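# Slide red block from under cabinet onto teal square

## Task

Bring the red block out from beneath the cabinet and set it on the teal square so it sits wholly within the square's edges, lying flat on the table and staying there without the robot holding it; the cabinet must finish in its original spot, neither rotated nor tipped over.

## Robot and tools

Robot: two arms, left_arm and right_arm, each with six joints and a parallel gripper. Joint order in every row and every per-joint list: waist, shoulder, elbow, forearm roll, wrist pitch, wrist roll, then the finger opening. The shoulder sign is flipped on both arms relative to the URDF, in commands and in results alike, while the listed ranges use URDF signs. So a stated range a to b becomes -b to -a in your numbers. Stated ranges (rad): waist -6.283..6.283, shoulder -2.304..2.304, elbow -4.224..0.061, forearm roll -6.283..6.283, wrist pitch -2.164..2.164, wrist roll -6.283..6.283. True ends may differ by up to 0.010 rad.

World frame: origin on the table surface midway between the arms, +x out over the table, +z up, left_arm on the +y side. The arm names do not correspond to image sides. Gripper frame: fingers extend along +z and close along y. The reported end_effector_position is the spot between the pads when shut, roughly 2 cm short of the tips; closing pushes the tips about 10 mm further along +z. Reported hand positions may be off, especially at full reach.

execute_actions(actions): a list of actions. Each action is a table of up to 15 rows; each row runs for one 1/30 s step, and if fewer than 15 rows are given the last one repeats to fill 15 steps. Each row is one flat list of 14 numbers in [-1, 1] covering both arms: left_arm's six joint values and opening, then right_arm's six and opening. Joint values are offsets, scaled so 1.0 = 2.036 rad, measured from the joint angles at the start of that action (not from the previous row); for the first action in a call that means the angles last reported. Opening is absolute: +1 fully open, -1 closed. An action that would push a joint more than 0.010 rad beyond its range is rejected for both arms; a malformed action, or a first action failing that check, rejects the whole call. An empty list just returns the current state and images.

move(target, speed, blocking): target is one 14-number row laid out as above; its joint entries are offsets (same 2.036 rad scale) from the Joint positions in the most recent result that showed them, not from where the arm happens to be. Openings are absolute and sent at once. All joints travel together along paths lasting 0.5 to 10 s; speed (rad/s, 0.01 to 2, default 0.5) caps the joint with the longest trip. Paths ignore obstacles and the other arm. The result adds a move: line giving the ending (done, off_target, moving, held, fault), limits=held or limits=none, and each arm's joint furthest from its goal. With blocking=false you get a result after 0.5 s; until a later result shows the move ended, other moves and actions are refused, so call wait or stop.

wait(seconds): 0 to 10 s, robot keeps its last command; returns early if a running move ends. stop(): brakes a running move (needs room); fingers continue. zoom_image(camera, region): enlarges a region [x0, y0, x1, y1] in pixels, at most 504x504, of the latest image from cam_head_left, cam_head_right, cam_high, cam_low, cam_left_wrist or cam_right_wrist (all 504x504). finished_scene(scene): ends the current scene, passing its number, irreversibly, and reports success; the next scene's task arrives in that result. Replying without a tool call ends everything.

Results: state per arm with gripper position (m), quaternion wxyz and velocities in the world frame; Joint positions and Joint velocities (rad, rad/s, plus pad gap in m, 0.084 open); Joint targets currently driven; grip_measured on the command scale; step readings, with HELD marking restrained steps. "joint sent to its limit" means a joint was clipped at its end. "joint command not followed" means a clearance check altered targets. Camera calibration (intrinsics, distortion, world-to-camera transforms) is given per camera and updated lines appear when they change.

Motion limits: joints' targets move at most 3.14 rad/s and stay within 0.623 rad of measured angles; if a step would put the gripper over 70 mm from its measured spot, the step is scaled back, so large changes take several actions and leftovers must be re-sent.

Gripping: to hold something, command an opening well below grip_measured; lower means harder squeeze (about 24 N per pad max). Fast closing can overshoot.

Avoid: arms colliding or pressing each other; hitting things fast or driving targets deep past contact; exceeding joint load limits (waist and shoulder 53.4, elbow 44.5, forearm roll 24, wrist pitch and roll 16.9 N m), which triggers a torque fault with a 10 s hold; long loaded holds that overheat motors (warning at 65 °C, brake at 80 °C); dropping or knocking anything off the table; moving or tipping the cabinet. Occasional brief external tugs or pushes may occur. The block must be resting on its own when the scene is ended.

Each tool is called after "Request:" as a command line: name --argument value for each argument, lists and objects as JSON in quotes; but a table of rows of numbers goes row by row, as --pt "numbers of a row", without its own name.

## Session

I'll start by looking at the current state of the scene.

Request:
execute_actions --actions '[]'

Scene clock: 0.00 s.
left_arm: end_effector_position=(+0.8524, -0.1577, +0.2543) grip_measured=+1.00 end_effector_quat_wxyz=(+0.310, +0.760, +0.057, +0.569) end_effector_velocity=(-0.000, -0.000, +0.000) end_effector_angular_velocity=(-0.000, -0.001, -0.000) | right_arm: end_effector_position=(+0.5317, -0.1918, +0.2805) grip_measured=+1.00 end_effector_quat_wxyz=(-0.230, +0.733, +0.085, +0.634) end_effector_velocity=(-0.000, +0.000, -0.000) end_effector_angular_velocity=(-0.001, +0.001, +0.001)
Joint names: [waist, shoulder, elbow, forearm roll, wrist pitch, wrist roll]
Joint positions: left_arm=[-0.499  1.28  -2.096 -0.228  0.604 -0.406  0.084] | right_arm=[ 0.534  0.41  -0.454  0.055  1.437  0.231  0.084]
Joint velocities: left_arm=[-0.001  0.    -0.    -0.     0.     0.     0.   ] | right_arm=[-0.     0.     0.    -0.001 -0.    -0.    -0.   ]
Joint targets: left_arm=[-0.499 1.280 -2.096 -0.228 0.604 -0.406] | right_arm=[0.534 0.410 -0.454 0.055 1.437 0.231]

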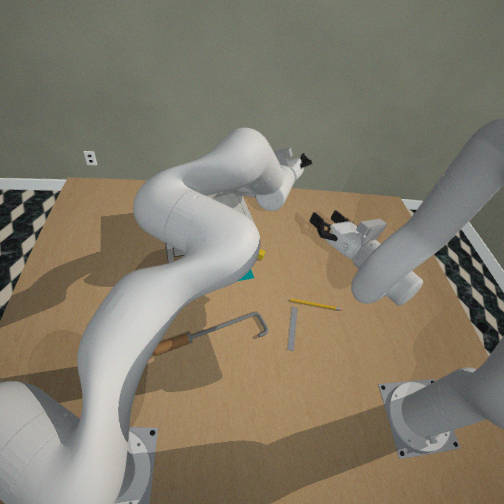

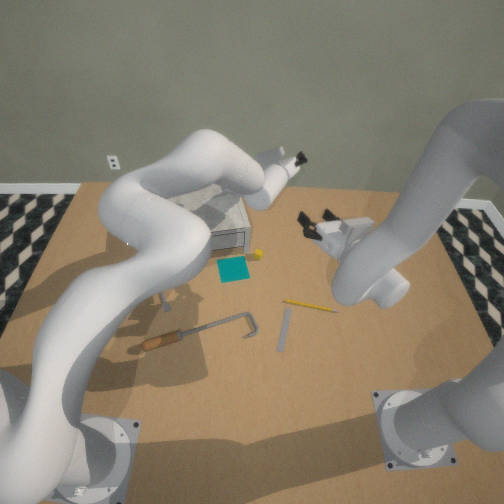

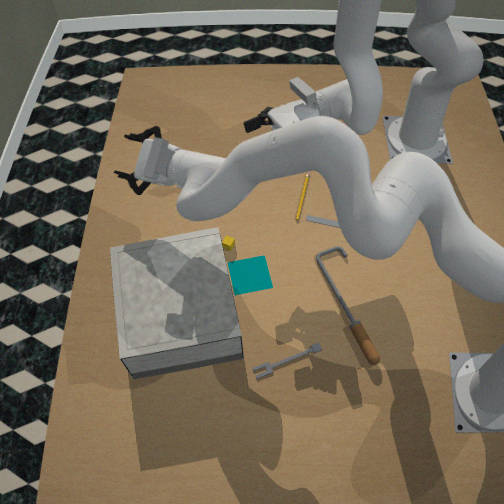

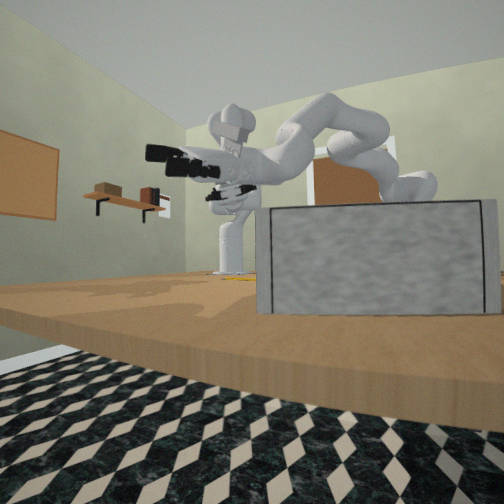

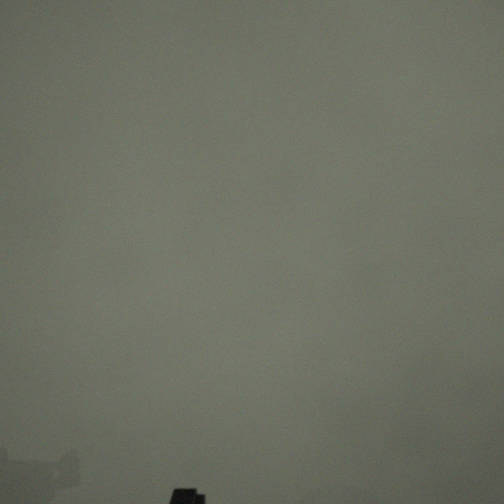

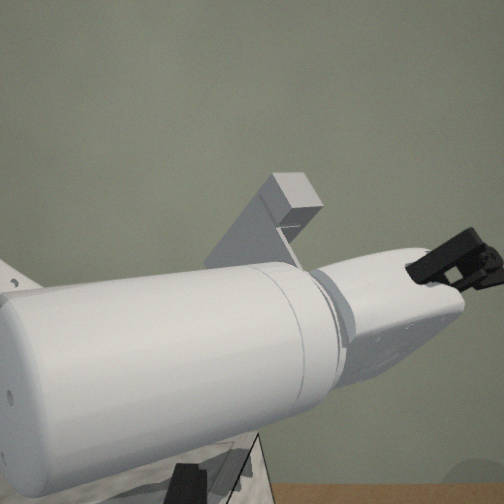

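Request:
zoom_image --camera "cam_high" --region '[90, 200, 400, 400]'

Request:
zoom_image --camera "cam_head_right" --region '[120, 180, 360, 370]'

Region (90, 200, 400, 400) of cam_high's 504x504 image, scaled by 1.626, with more detail than that image has; it fills the top 325 rows of this view, and the rest is white.

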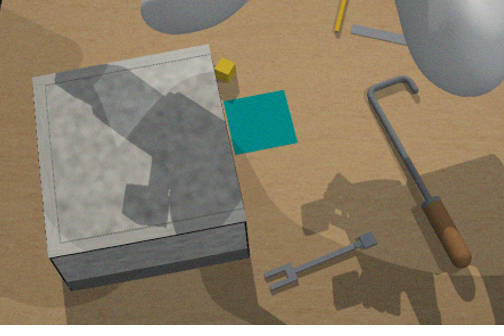

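Region (120, 180, 360, 370) of cam_head_right's 504x504 image, scaled by 2.100, with more detail than that image has; it fills the top 399 rows of this view, and the rest is white.

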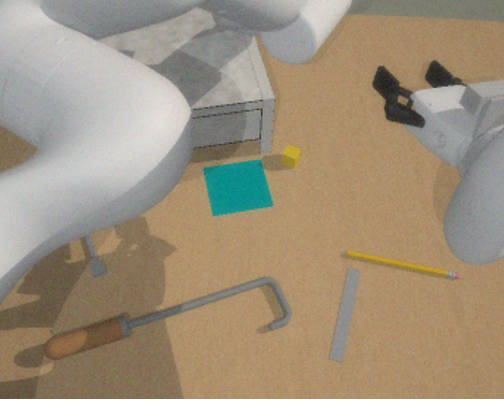

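Request:
move --target '[0.0889, -0.6279, 0.7936, 0.112, -0.5318, -0.9416, 1, 0, 0, 0, 0.08, 0.05, 0.98, -1]' --speed 1.2

Scene clock: 75.43 s.
left_arm: end_effector_position=(+0.2716, +0.2357, +0.2007) grip_measured=+1.00 end_effector_quat_wxyz=(+0.001, +0.562, +0.827, +0.000) end_effector_velocity=(-0.002, +0.001, -0.000) end_effector_angular_velocity=(+0.001, +0.002, +0.001) | right_arm: end_effector_position=(+0.5474, -0.2283, +0.3051) grip_measured=-1.00 end_effector_quat_wxyz=(+0.678, -0.399, +0.579, -0.212) end_effector_velocity=(-0.000, +0.000, -0.001) end_effector_angular_velocity=(+0.000, +0.002, +0.000)
Joint names: [waist, shoulder, elbow, forearm roll, wrist pitch, wrist roll]
Joint positions: left_arm=[-0.318  0.002 -0.481 -0.    -0.478 -2.323  0.084] | right_arm=[ 0.534  0.41  -0.454  0.218  1.539  2.226  0.   ]
Joint velocities: left_arm=[-0.    -0.002  0.003  0.001 -0.001 -0.002 -0.   ] | right_arm=[ 0.     0.001  0.    -0.    -0.     0.001  0.   ]
Joint targets: left_arm=[-0.318 0.002 -0.481 -0.000 -0.478 -2.323] | right_arm=[0.534 0.410 -0.454 0.218 1.539 2.226]
move: done; limits=none; left_arm: farthest joint: the elbow, 0.001 radians from its target (1.616 radians at the start); right_arm: farthest joint: the waist, 0.000 radians from its target (0.000 radians at the start)
camera_calibration (this result's frames):
cam_left_wrist: T_world_to_cam=[[0.936114, 0.351051, 0.021298, -0.307525], [0.351283, -0.936234, -0.00819341, 0.191366], [0.0170636, 0.0151516, -0.99974, 0.321415], [0, 0, 0, 1]] pos_world=[0.215171, 0.282251, 0.329449]
cam_right_wrist: T_world_to_cam=[[-0.178405, 0.584189, -0.791767, 0.506715], [-0.26144, 0.747608, 0.610517, 0.193745], [0.948589, 0.315919, 0.0193538, -0.321984], [0, 0, 0, 1]] pos_world=[0.446484, -0.339142, 0.289147]

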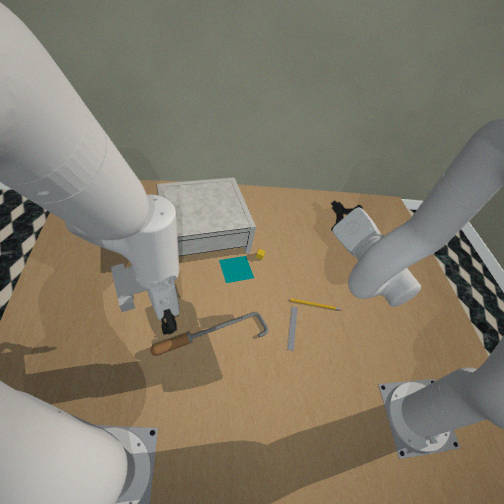

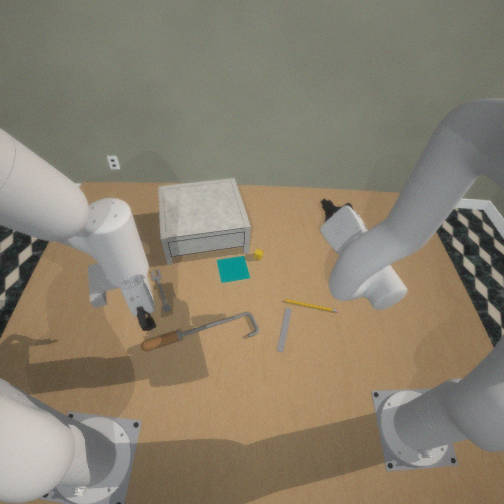

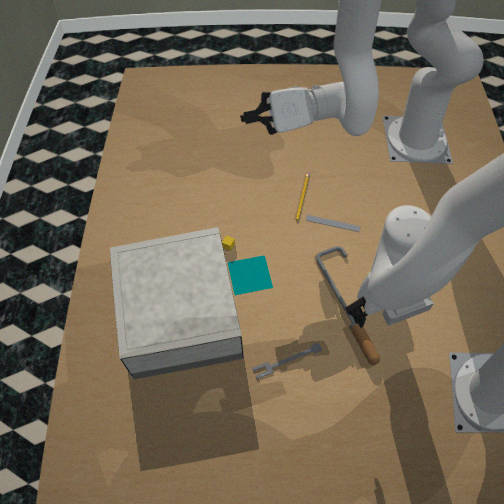

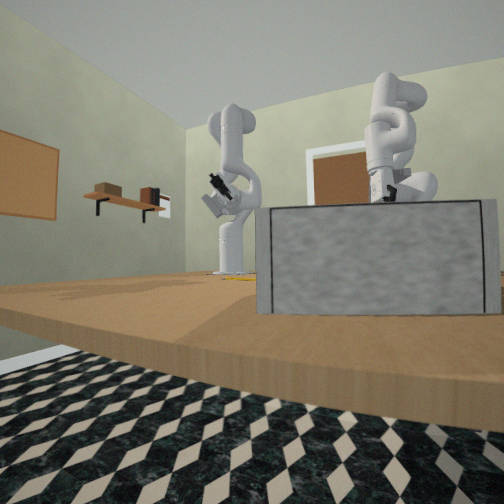

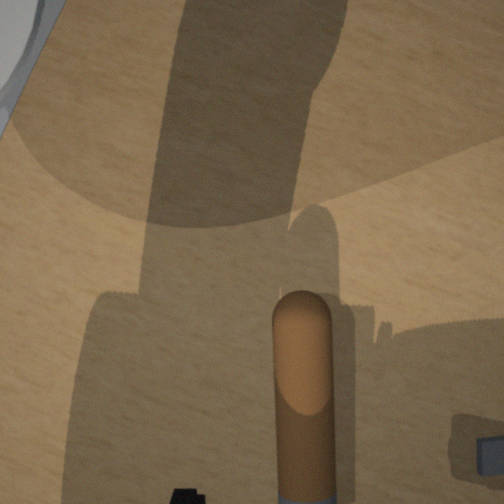

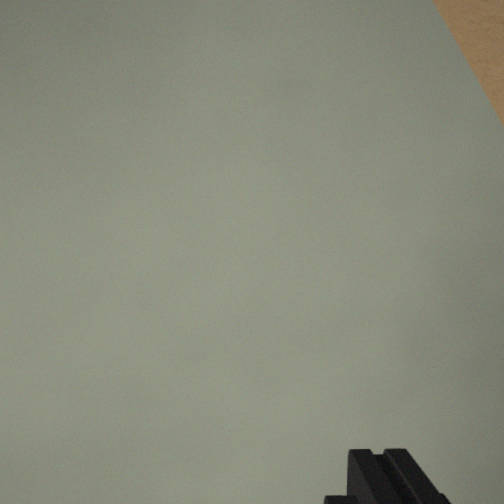

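Request:
move --target '[-0.0011, 0.1692, 0.0107, 0, 0.1794, -0.0044, 1, 0.248, 0.2967, -0.1322, 0.0945, 0.1472, 0.5059, -1]' --speed 0.8

Scene clock: 86.40 s.
left_arm: end_effector_position=(+0.2704, +0.2355, +0.0801) grip_measured=+1.00 end_effector_quat_wxyz=(+0.000, +0.559, +0.829, -0.000) end_effector_velocity=(-0.001, +0.000, -0.001) end_effector_angular_velocity=(+0.000, +0.001, -0.001) | right_arm: end_effector_position=(+0.4138, -0.0166, +0.1189) grip_measured=-1.00 end_effector_quat_wxyz=(+0.672, -0.219, +0.673, +0.218) end_effector_velocity=(-0.001, +0.001, -0.001) end_effector_angular_velocity=(+0.001, +0.002, +0.002)
Joint names: [waist, shoulder, elbow, forearm roll, wrist pitch, wrist roll]
Joint positions: left_arm=[-0.32   0.346 -0.459 -0.    -0.113 -2.332  0.084] | right_arm=[ 1.039  1.014 -0.723  0.41   1.838  3.255  0.   ]
Joint velocities: left_arm=[-0.001  0.001  0.     0.     0.001  0.    -0.   ] | right_arm=[ 0.002  0.002 -0.001  0.    -0.     0.002  0.   ]
Joint targets: left_arm=[-0.320 0.346 -0.459 -0.000 -0.113 -2.332] | right_arm=[1.039 1.014 -0.723 0.410 1.838 3.256]
move: done; limits=none; left_arm: farthest joint: the waist, 0.000 radians from its target (0.002 radians at the start); right_arm: farthest joint: the waist, 0.000 radians from its target (0.505 radians at the start)
camera_calibration (this result's frames):
cam_left_wrist: T_world_to_cam=[[0.933736, 0.357363, 0.0207177, -0.304538], [0.357598, -0.933833, -0.00888618, 0.188304], [0.0161713, 0.015706, -0.999746, 0.200969], [0, 0, 0, 1]] pos_world=[0.213771, 0.281519, 0.2089]
cam_right_wrist: T_world_to_cam=[[-0.592391, 0.805609, -0.00824046, 0.293646], [-0.0218619, -0.00584957, 0.999744, -0.0436697], [0.805354, 0.592419, 0.0210774, -0.194855], [0, 0, 0, 1]] pos_world=[0.329926, -0.121383, 0.0501853]

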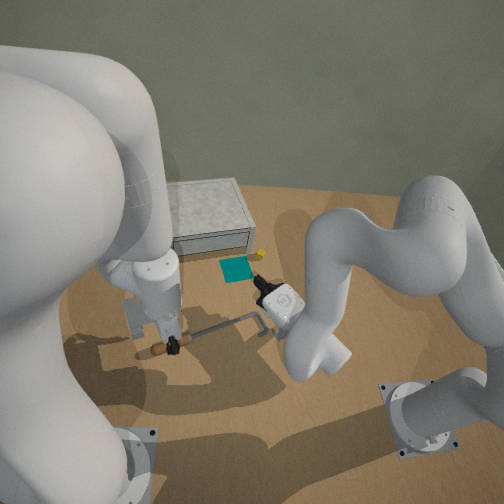

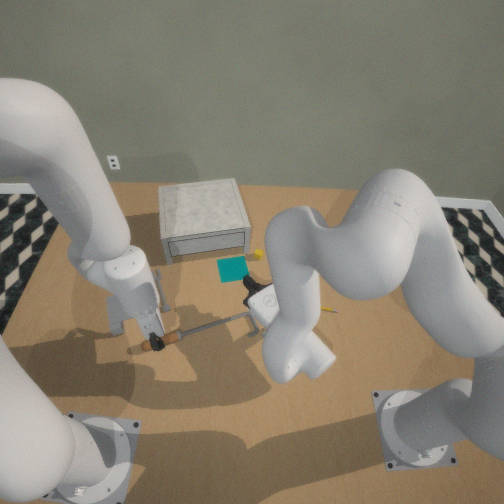

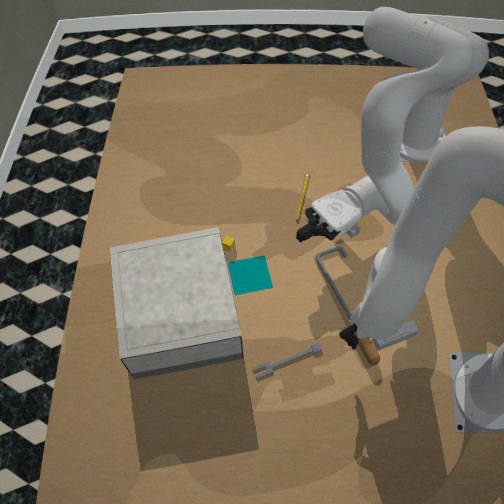

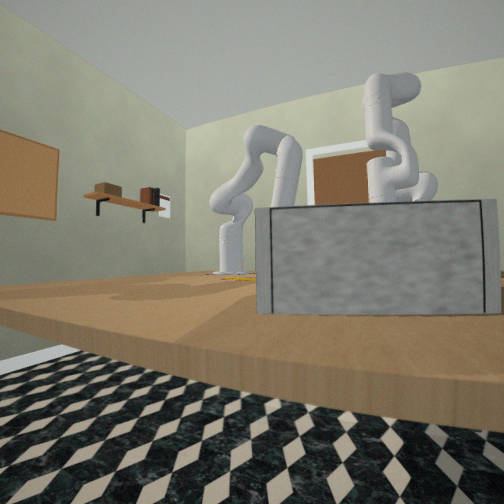

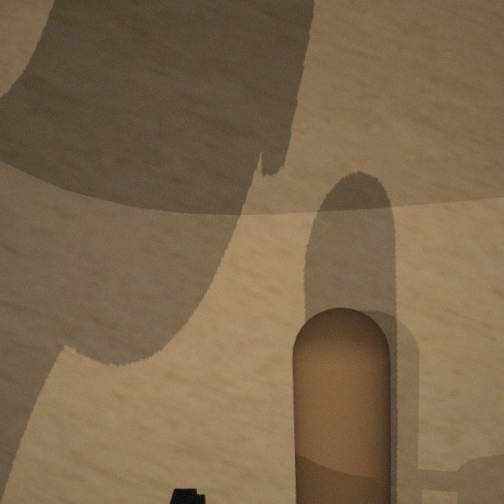

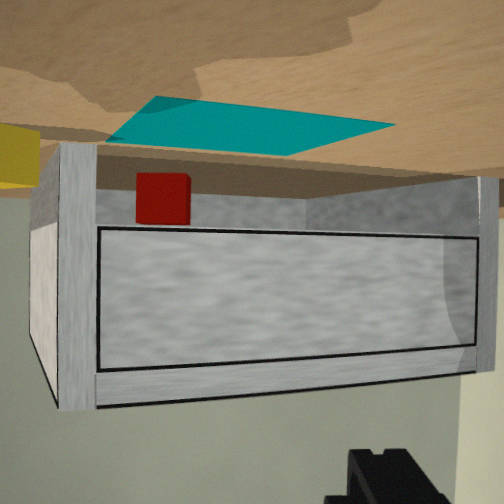

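Request:
zoom_image --camera "cam_right_wrist" --region '[0, 80, 252, 260]'

Request:
zoom_image --camera "cam_right_wrist" --region '[252, 80, 504, 260]'

Region (0, 80, 252, 260) of cam_right_wrist's 504x504 image, scaled by 2.000, with more detail than that image has; it fills the top 360 rows of this view, and the rest is white.

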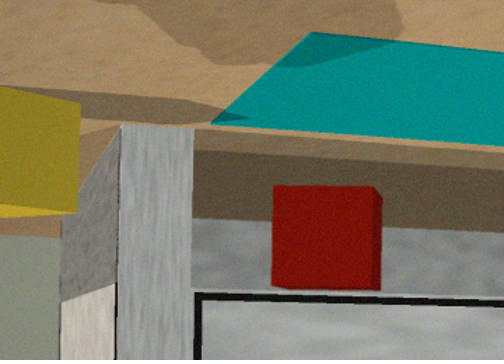

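Region (252, 80, 504, 260) of cam_right_wrist's 504x504 image, scaled by 2.000, with more detail than that image has; it fills the top 360 rows of this view, and the rest is white.

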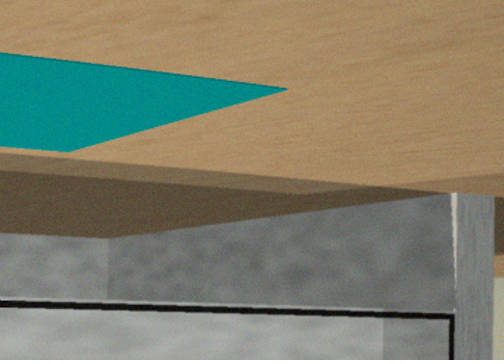

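Request:
move --target '[-0.0025, 0.08996, -0.01256, 0, 0.0774, -0.0023, 0.35, 0, 0, 0, 0, 0, 0, -1]' --speed 0.3

Scene clock: 126.47 s.
left_arm: end_effector_position=(+0.2684, +0.2345, +0.0240) grip_measured=+0.34 end_effector_quat_wxyz=(+0.000, +0.559, +0.829, +0.000) end_effector_velocity=(-0.000, +0.000, -0.001) end_effector_angular_velocity=(+0.000, +0.001, +0.001) | right_arm: end_effector_position=(+0.4138, -0.0166, +0.1189) grip_measured=-1.00 end_effector_quat_wxyz=(+0.672, -0.219, +0.673, +0.218) end_effector_velocity=(-0.000, +0.000, +0.000) end_effector_angular_velocity=(+0.001, -0.001, +0.000)
Joint names: [waist, shoulder, elbow, forearm roll, wrist pitch, wrist roll]
Joint positions: left_arm=[-0.325  0.529 -0.485 -0.     0.044 -2.337  0.059] | right_arm=[ 1.039  1.014 -0.723  0.41   1.838  3.255  0.   ]
Joint velocities: left_arm=[ 0.     0.003 -0.     0.     0.002 -0.    -0.   ] | right_arm=[ 0.    -0.     0.    -0.     0.001 -0.     0.   ]
Joint targets: left_arm=[-0.325 0.529 -0.485 -0.000 0.045 -2.337] | right_arm=[1.039 1.014 -0.723 0.410 1.838 3.255]
move: done; limits=none; left_arm: farthest joint: the waist, 0.000 radians from its target (0.005 radians at the start); right_arm: farthest joint: the waist, 0.000 radians from its target (0.000 radians at the start)
camera_calibration (this result's frames):
cam_left_wrist: T_world_to_cam=[[0.933873, 0.356994, 0.0209124, -0.301098], [0.357229, -0.933975, -0.00878427, 0.187746], [0.0163957, 0.0156739, -0.999743, 0.144973], [0, 0, 0, 1]] pos_world=[0.211742, 0.280568, 0.152882]
cam_right_wrist: T_world_to_cam=[[-0.592391, 0.805608, -0.00824039, 0.293646], [-0.0218611, -0.00584908, 0.999744, -0.0436695], [0.805354, 0.59242, 0.0210764, -0.194854], [0, 0, 0, 1]] pos_world=[0.329925, -0.121383, 0.0501849]

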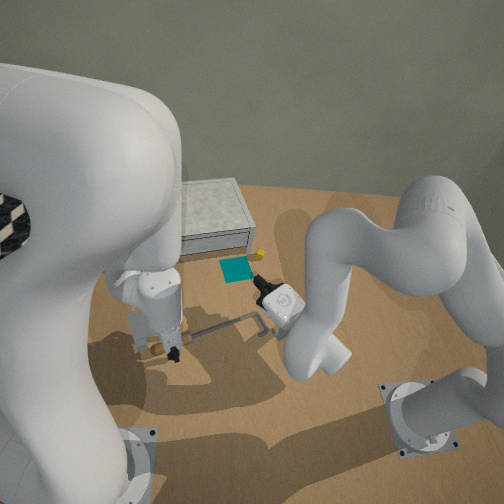

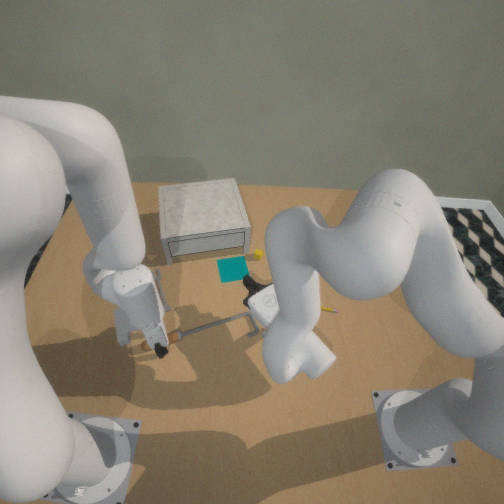

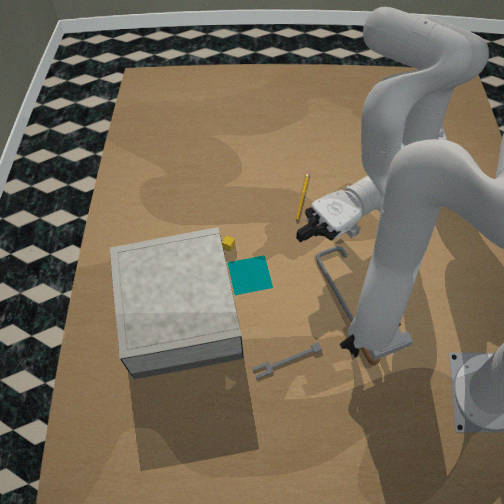

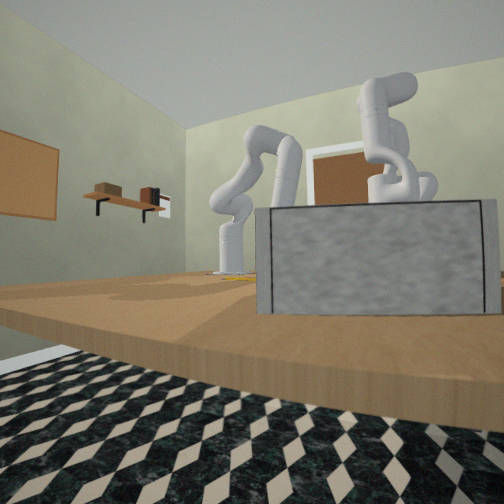

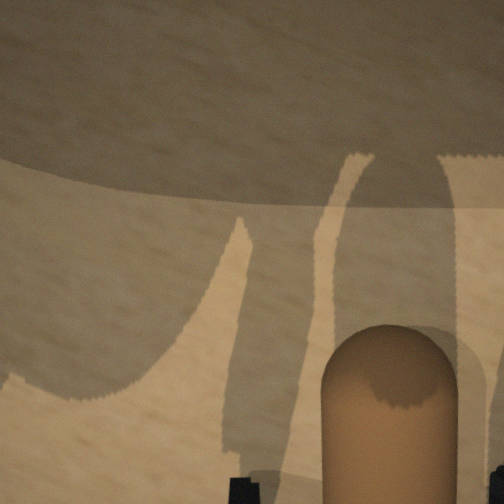

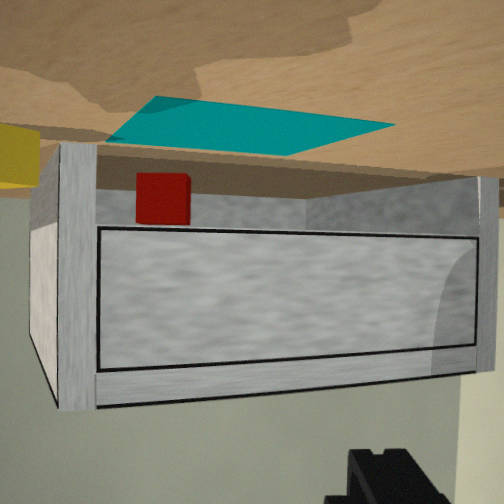

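Request:
execute_actions --actions '[[[0,0,0,0,0,0,0.25,0,0,0,0,0,0,-1],[0,0,0,0,0,0,0.16,0,0,0,0,0,0,-1],[0,0,0,0,0,0,0.07,0,0,0,0,0,0,-1],[0,0,0,0,0,0,-0.02,0,0,0,0,0,0,-1],[0,0,0,0,0,0,-0.1,0,0,0,0,0,0,-1],[0,0,0,0,0,0,-0.16,0,0,0,0,0,0,-1],[0,0,0,0,0,0,-0.21,0,0,0,0,0,0,-1],[0,0,0,0,0,0,-0.26,0,0,0,0,0,0,-1],[0,0,0,0,0,0,-0.31,0,0,0,0,0,0,-1],[0,0,0,0,0,0,-0.36,0,0,0,0,0,0,-1],[0,0,0,0,0,0,-0.42,0,0,0,0,0,0,-1],[0,0,0,0,0,0,-0.5,0,0,0,0,0,0,-1],[0,0,0,0,0,0,-0.6,0,0,0,0,0,0,-1],[0,0,0,0,0,0,-0.7,0,0,0,0,0,0,-1],[0,0,0,0,0,0,-0.8,0,0,0,0,0,0,-1]]]'

Scene clock: 130.57 s.
left_arm: end_effector_position=(+0.2685, +0.2344, +0.0241) grip_measured=-0.31 end_effector_quat_wxyz=(+0.000, +0.559, +0.829, +0.000) end_effector_velocity=(+0.000, -0.000, +0.000) end_effector_angular_velocity=(-0.000, -0.001, -0.001) | right_arm: end_effector_position=(+0.4138, -0.0166, +0.1189) grip_measured=-1.00 end_effector_quat_wxyz=(+0.672, -0.219, +0.673, +0.218) end_effector_velocity=(+0.000, +0.000, +0.001) end_effector_angular_velocity=(+0.001, -0.001, +0.000)
Joint names: [waist, shoulder, elbow, forearm roll, wrist pitch, wrist roll]
Joint positions: left_arm=[-0.325  0.529 -0.485 -0.     0.044 -2.336  0.03 ] | right_arm=[ 1.039  1.014 -0.723  0.41   1.838  3.255  0.   ]
Joint velocities: left_arm=[-0.001 -0.    -0.    -0.     0.001  0.    -0.   ] | right_arm=[-0.    -0.002  0.    -0.001  0.    -0.     0.   ]
Joint targets: left_arm=[-0.325 0.529 -0.485 -0.000 0.044 -2.337] | right_arm=[1.039 1.014 -0.723 0.410 1.838 3.255]
Step readings (joint positions):
0: left_arm=[-0.325 0.529 -0.485 -0.000 0.045 -2.337] | right_arm=[1.039 1.014 -0.723 0.410 1.838 3.255]
1: left_arm=[-0.325 0.529 -0.485 -0.000 0.045 -2.337] | right_arm=[1.039 1.014 -0.723 0.410 1.838 3.255]
2: left_arm=[-0.325 0.529 -0.485 -0.000 0.045 -2.337] | right_arm=[1.039 1.014 -0.723 0.410 1.838 3.255]
4: left_arm=[-0.325 0.529 -0.485 -0.000 0.044 -2.337] | right_arm=[1.039 1.014 -0.723 0.410 1.838 3.255]
8: left_arm=[-0.325 0.529 -0.485 -0.000 0.044 -2.337] | right_arm=[1.039 1.014 -0.723 0.410 1.838 3.255]
15: Joint positions above
camera_calibration (this result's frames):
cam_left_wrist: T_world_to_cam=[[0.933899, 0.356915, 0.0210549, -0.301145], [0.357151, -0.934006, -0.00865137, 0.187706], [0.0165777, 0.0155993, -0.999741, 0.144969], [0, 0, 0, 1]] pos_world=[0.211797, 0.280541, 0.152896]
cam_right_wrist: T_world_to_cam=[[-0.592391, 0.805608, -0.00824011, 0.293645], [-0.0218609, -0.00584926, 0.999744, -0.0436696], [0.805354, 0.59242, 0.0210764, -0.194854], [0, 0, 0, 1]] pos_world=[0.329925, -0.121383, 0.0501849]

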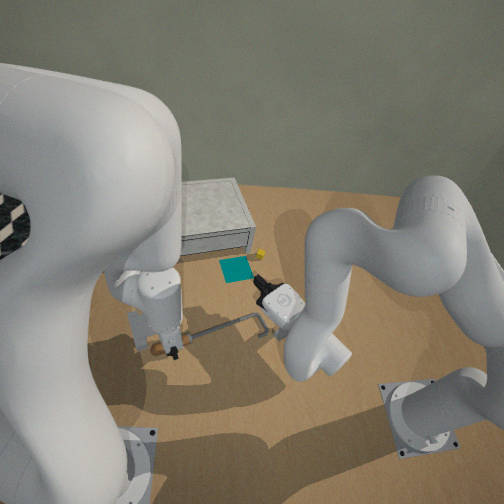

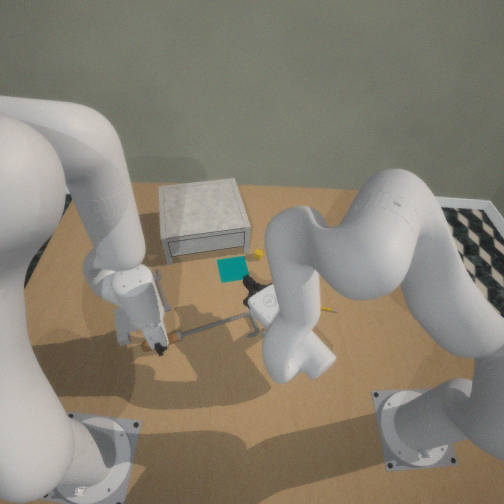

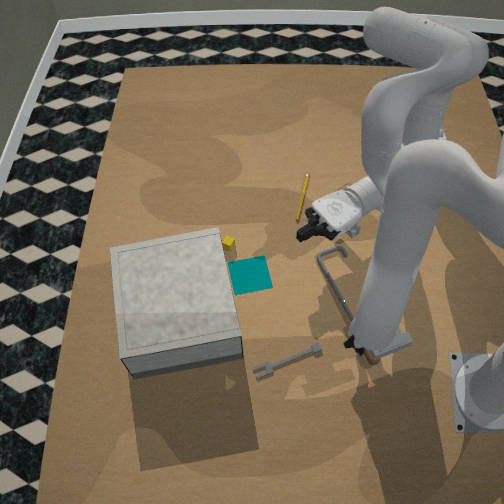

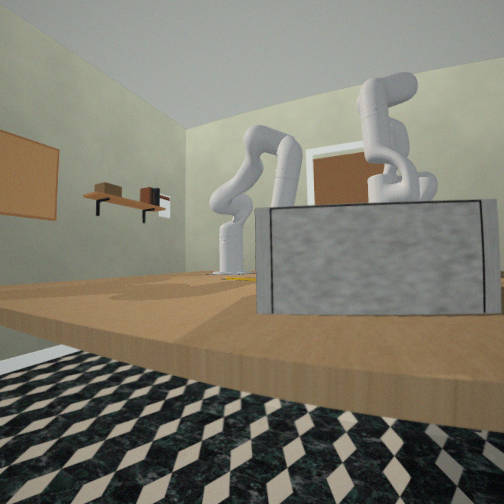

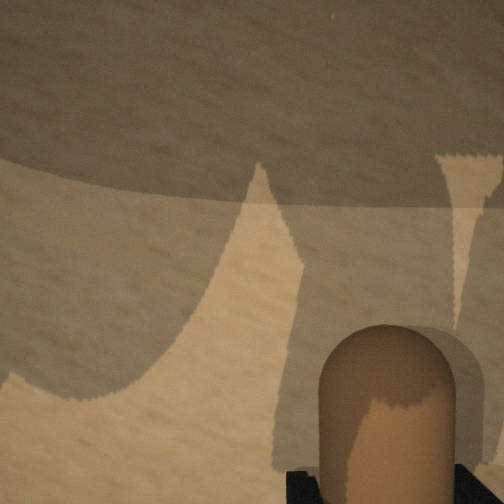

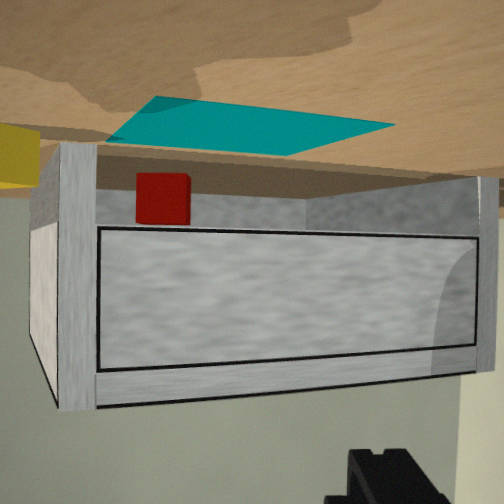

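Request:
execute_actions --actions '[[[0,-0.002,0.0004,0,-0.0016,0,-0.85,0,0,0,0,0,0,-1],[0,-0.004,0.0008,0,-0.0032,0,-0.9,0,0,0,0,0,0,-1],[0,-0.006,0.0012,0,-0.0048,0,-0.9,0,0,0,0,0,0,-1],[0,-0.008,0.0016,0,-0.0064,0,-0.9,0,0,0,0,0,0,-1],[0,-0.01,0.002,0,-0.008,0,-0.9,0,0,0,0,0,0,-1],[0,-0.012,0.0024,0,-0.0096,0,-0.9,0,0,0,0,0,0,-1],[0,-0.014,0.0028,0,-0.0112,0,-0.9,0,0,0,0,0,0,-1],[0,-0.016,0.0032,0,-0.0128,0,-0.9,0,0,0,0,0,0,-1],[0,-0.018,0.0036,0,-0.0144,0,-0.9,0,0,0,0,0,0,-1],[0,-0.0196,0.0039,0,-0.0157,0,-0.9,0,0,0,0,0,0,-1]]]'

Scene clock: 139.27 s.
left_arm: end_effector_position=(+0.2686, +0.2344, +0.0355) grip_measured=-0.32 end_effector_quat_wxyz=(+0.000, +0.559, +0.829, +0.000) end_effector_velocity=(-0.001, +0.000, +0.007) end_effector_angular_velocity=(+0.001, +0.002, -0.000) | right_arm: end_effector_position=(+0.4138, -0.0166, +0.1189) grip_measured=-1.00 end_effector_quat_wxyz=(+0.672, -0.219, +0.673, +0.218) end_effector_velocity=(-0.000, +0.001, +0.000) end_effector_angular_velocity=(+0.000, +0.001, +0.002)
Joint names: [waist, shoulder, elbow, forearm roll, wrist pitch, wrist roll]
Joint positions: left_arm=[-0.325  0.491 -0.477 -0.     0.014 -2.336  0.03 ] | right_arm=[ 1.039  1.014 -0.723  0.41   1.838  3.255  0.   ]
Joint velocities: left_arm=[ 0.    -0.023  0.005  0.    -0.02   0.    -0.   ] | right_arm=[ 0.001 -0.001 -0.    -0.001 -0.001  0.     0.   ]
Joint targets: left_arm=[-0.325 0.489 -0.477 -0.000 0.012 -2.336] | right_arm=[1.039 1.014 -0.723 0.410 1.838 3.255]
Step readings (joint positions):
0: left_arm=[-0.325 0.529 -0.485 -0.000 0.044 -2.337] | right_arm=[1.039 1.014 -0.723 0.410 1.838 3.255]
1: left_arm=[-0.325 0.529 -0.485 -0.000 0.044 -2.337] | right_arm=[1.039 1.014 -0.723 0.410 1.838 3.255]
2: left_arm=[-0.325 0.528 -0.485 -0.000 0.043 -2.337] | right_arm=[1.039 1.014 -0.723 0.410 1.838 3.255]
4: left_arm=[-0.325 0.524 -0.484 -0.000 0.040 -2.337] | right_arm=[1.039 1.014 -0.723 0.410 1.838 3.255]
8: left_arm=[-0.325 0.510 -0.481 -0.000 0.029 -2.336] | right_arm=[1.039 1.014 -0.723 0.410 1.838 3.255]
15: Joint positions above
camera_calibration (this result's frames):
cam_left_wrist: T_world_to_cam=[[0.933883, 0.356957, 0.0210535, -0.301505], [0.357193, -0.933991, -0.00863802, 0.187685], [0.0165804, 0.0155871, -0.999741, 0.156364], [0, 0, 0, 1]] pos_world=[0.211938, 0.280483, 0.164292]
cam_right_wrist: T_world_to_cam=[[-0.592391, 0.805608, -0.00824011, 0.293645], [-0.0218608, -0.00584918, 0.999744, -0.0436695], [0.805354, 0.59242, 0.0210762, -0.194854], [0, 0, 0, 1]] pos_world=[0.329925, -0.121383, 0.0501848]

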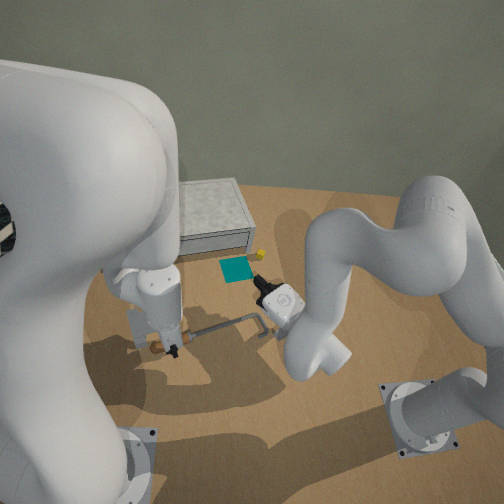

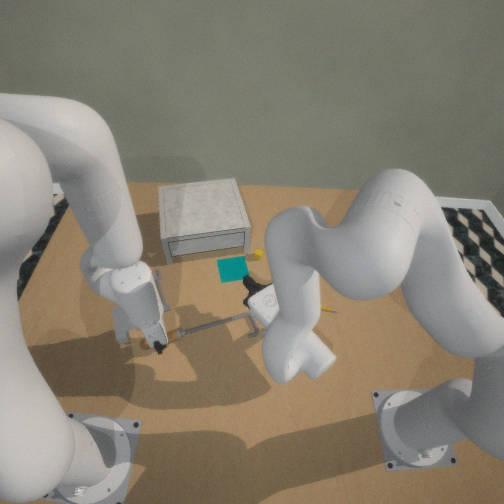

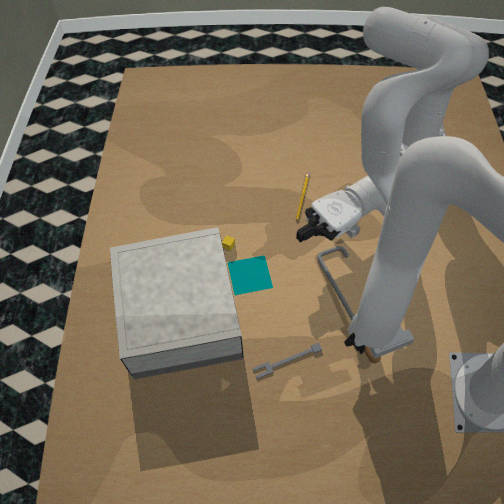

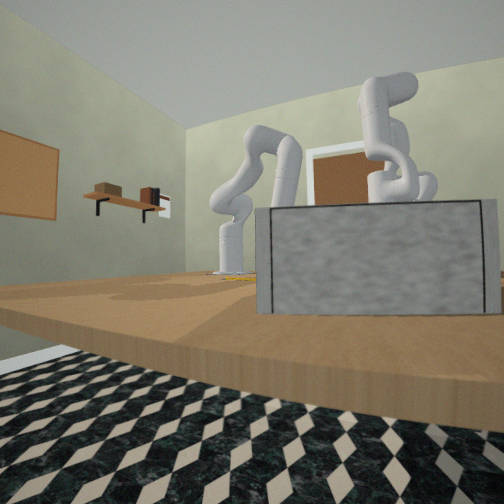

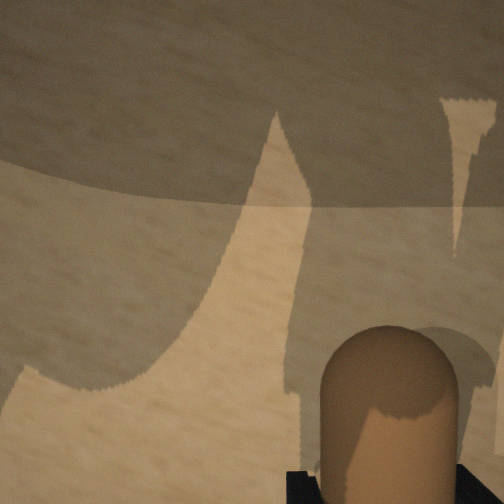

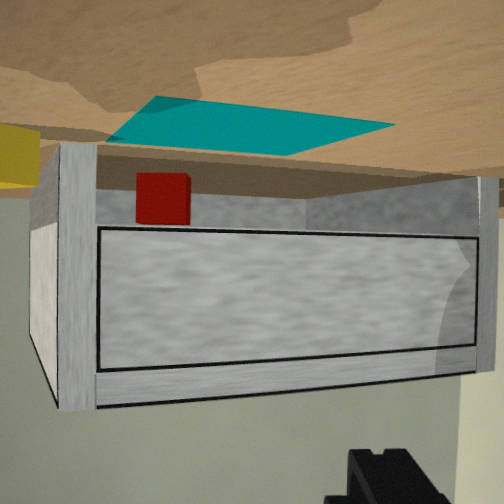

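Request:
zoom_image --camera "cam_high" --region '[290, 200, 420, 370]'

Request:
zoom_image --camera "cam_head_left" --region '[130, 270, 300, 380]'

Region (290, 200, 420, 370) of cam_high's 504x504 image, scaled by 2.965, with more detail than that image has; it fills the left 385 columns of this view, and the rest is white.

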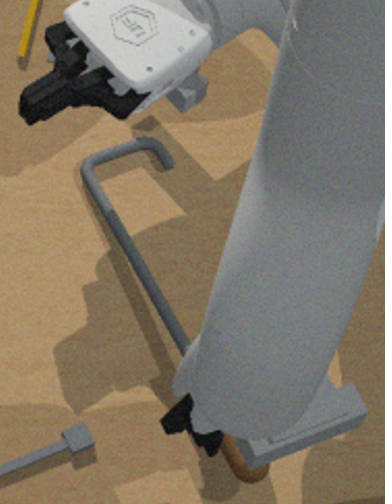

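Region (130, 270, 300, 380) of cam_head_left's 504x504 image, scaled by 2.965, with more detail than that image has; it fills the top 326 rows of this view, and the rest is white.

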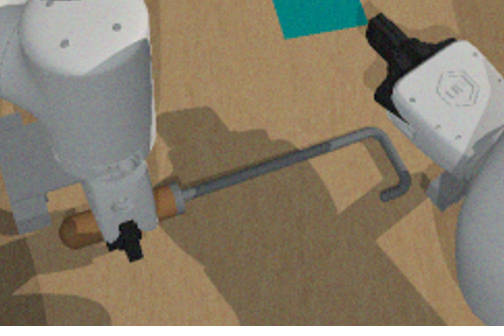

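Request:
move --target '[-0.14496, 0.03219, -0.07268, 0, -0.0405, -0.83286, -1, 0, 0, 0, 0, 0, 0, -1]' --speed 0.8

Scene clock: 148.30 s.
left_arm: end_effector_position=(+0.2642, +0.1155, +0.0360) grip_measured=-0.32 end_effector_quat_wxyz=(+0.000, -0.107, +0.994, -0.000) end_effector_velocity=(+0.000, -0.001, +0.000) end_effector_angular_velocity=(-0.000, -0.000, +0.001) | right_arm: end_effector_position=(+0.4138, -0.0166, +0.1189) grip_measured=-1.00 end_effector_quat_wxyz=(+0.672, -0.219, +0.673, +0.218) end_effector_velocity=(-0.000, +0.000, -0.000) end_effector_angular_velocity=(-0.000, +0.001, +0.001)
Joint names: [waist, shoulder, elbow, forearm roll, wrist pitch, wrist roll]
Joint positions: left_arm=[-0.62   0.556 -0.625 -0.    -0.068 -4.032  0.03 ] | right_arm=[ 1.039  1.014 -0.723  0.41   1.838  3.255  0.   ]
Joint velocities: left_arm=[-0.001  0.    -0.001 -0.001 -0.    -0.002  0.   ] | right_arm=[ 0.     0.    -0.    -0.001 -0.    -0.     0.   ]
Joint targets: left_arm=[-0.620 0.556 -0.625 -0.000 -0.068 -4.032] | right_arm=[1.039 1.014 -0.723 0.410 1.838 3.255]
move: done; limits=none; left_arm: farthest joint: the waist, 0.000 radians from its target (0.295 radians at the start); right_arm: farthest joint: the waist, 0.000 radians from its target (0.000 radians at the start)
camera_calibration (this result's frames):
cam_left_wrist: T_world_to_cam=[[-0.193234, 0.980946, 0.0201398, -0.0291678], [0.981074, 0.193438, -0.0087043, -0.216824], [-0.0124342, 0.0180766, -0.999759, 0.166221], [0, 0, 0, 1]] pos_world=[0.209151, 0.0675493, 0.164882]
cam_right_wrist: T_world_to_cam=[[-0.592391, 0.805608, -0.00824032, 0.293645], [-0.0218609, -0.00584902, 0.999744, -0.0436695], [0.805354, 0.59242, 0.0210763, -0.194855], [0, 0, 0, 1]] pos_world=[0.329925, -0.121383, 0.0501849]

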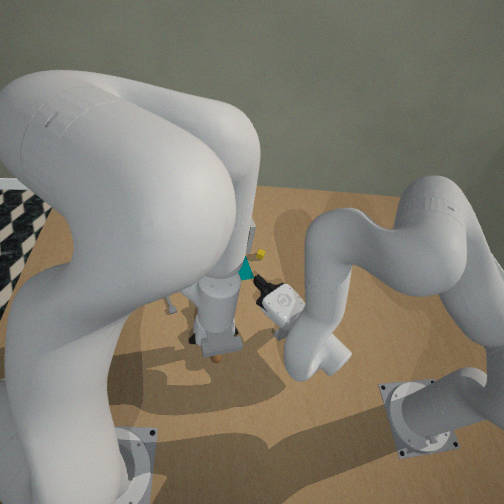

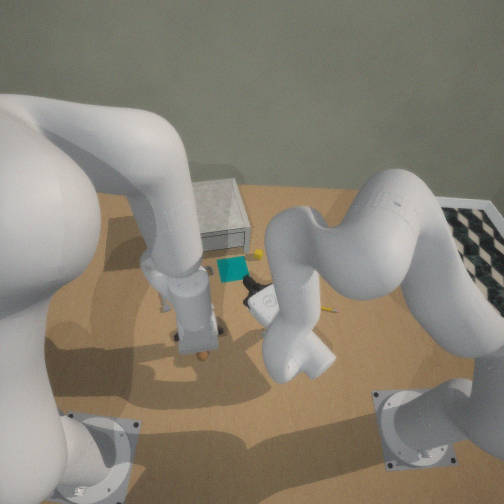

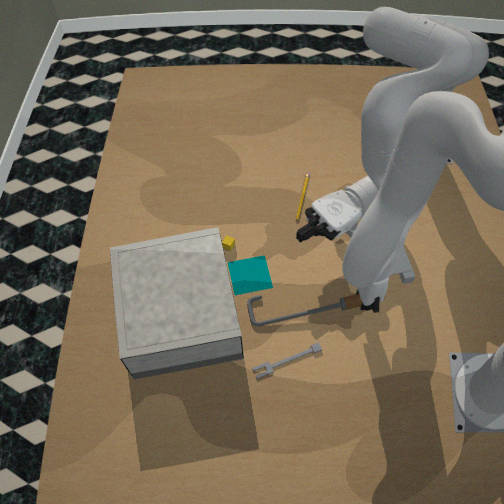

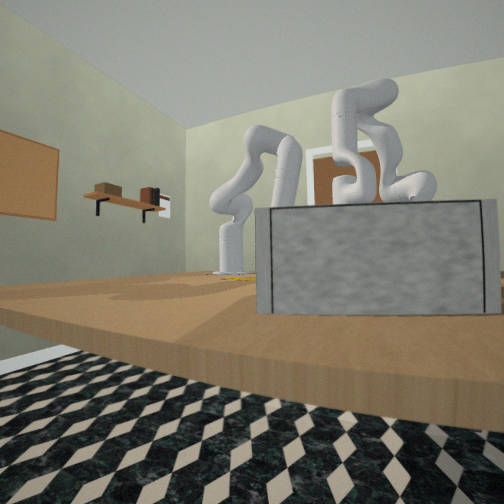

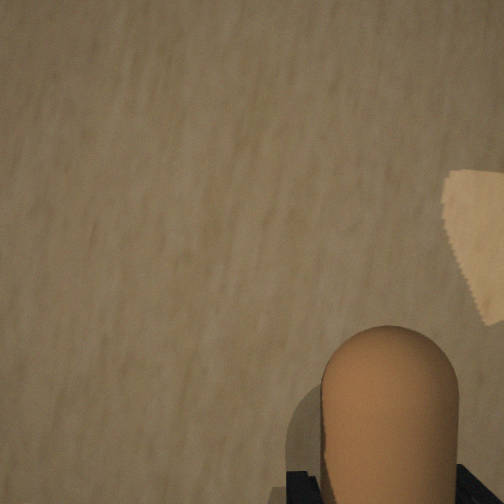

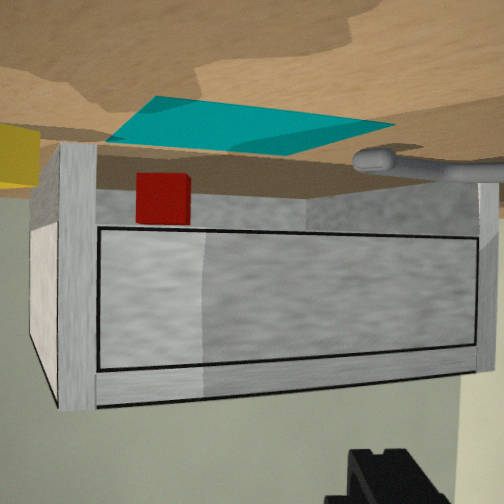

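Request:
zoom_image --camera "cam_high" --region '[210, 230, 390, 380]'

Request:
zoom_image --camera "cam_right_wrist" --region '[300, 100, 504, 250]'

Region (210, 230, 390, 380) of cam_high's 504x504 image, scaled by 2.800, with more detail than that image has.

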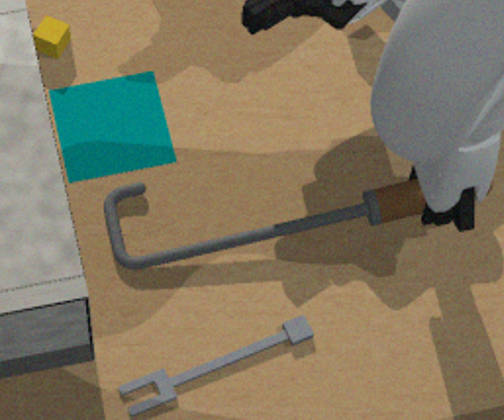

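Region (300, 100, 504, 250) of cam_right_wrist's 504x504 image, scaled by 2.471, with more detail than that image has; it fills the top 371 rows of this view, and the rest is white.

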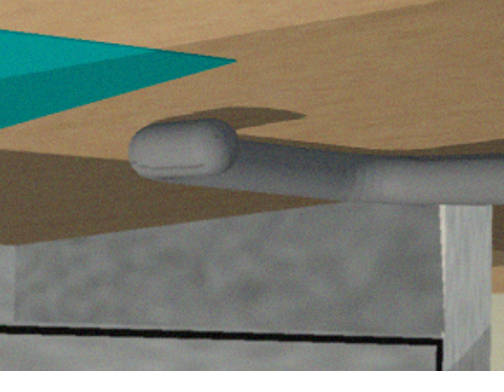

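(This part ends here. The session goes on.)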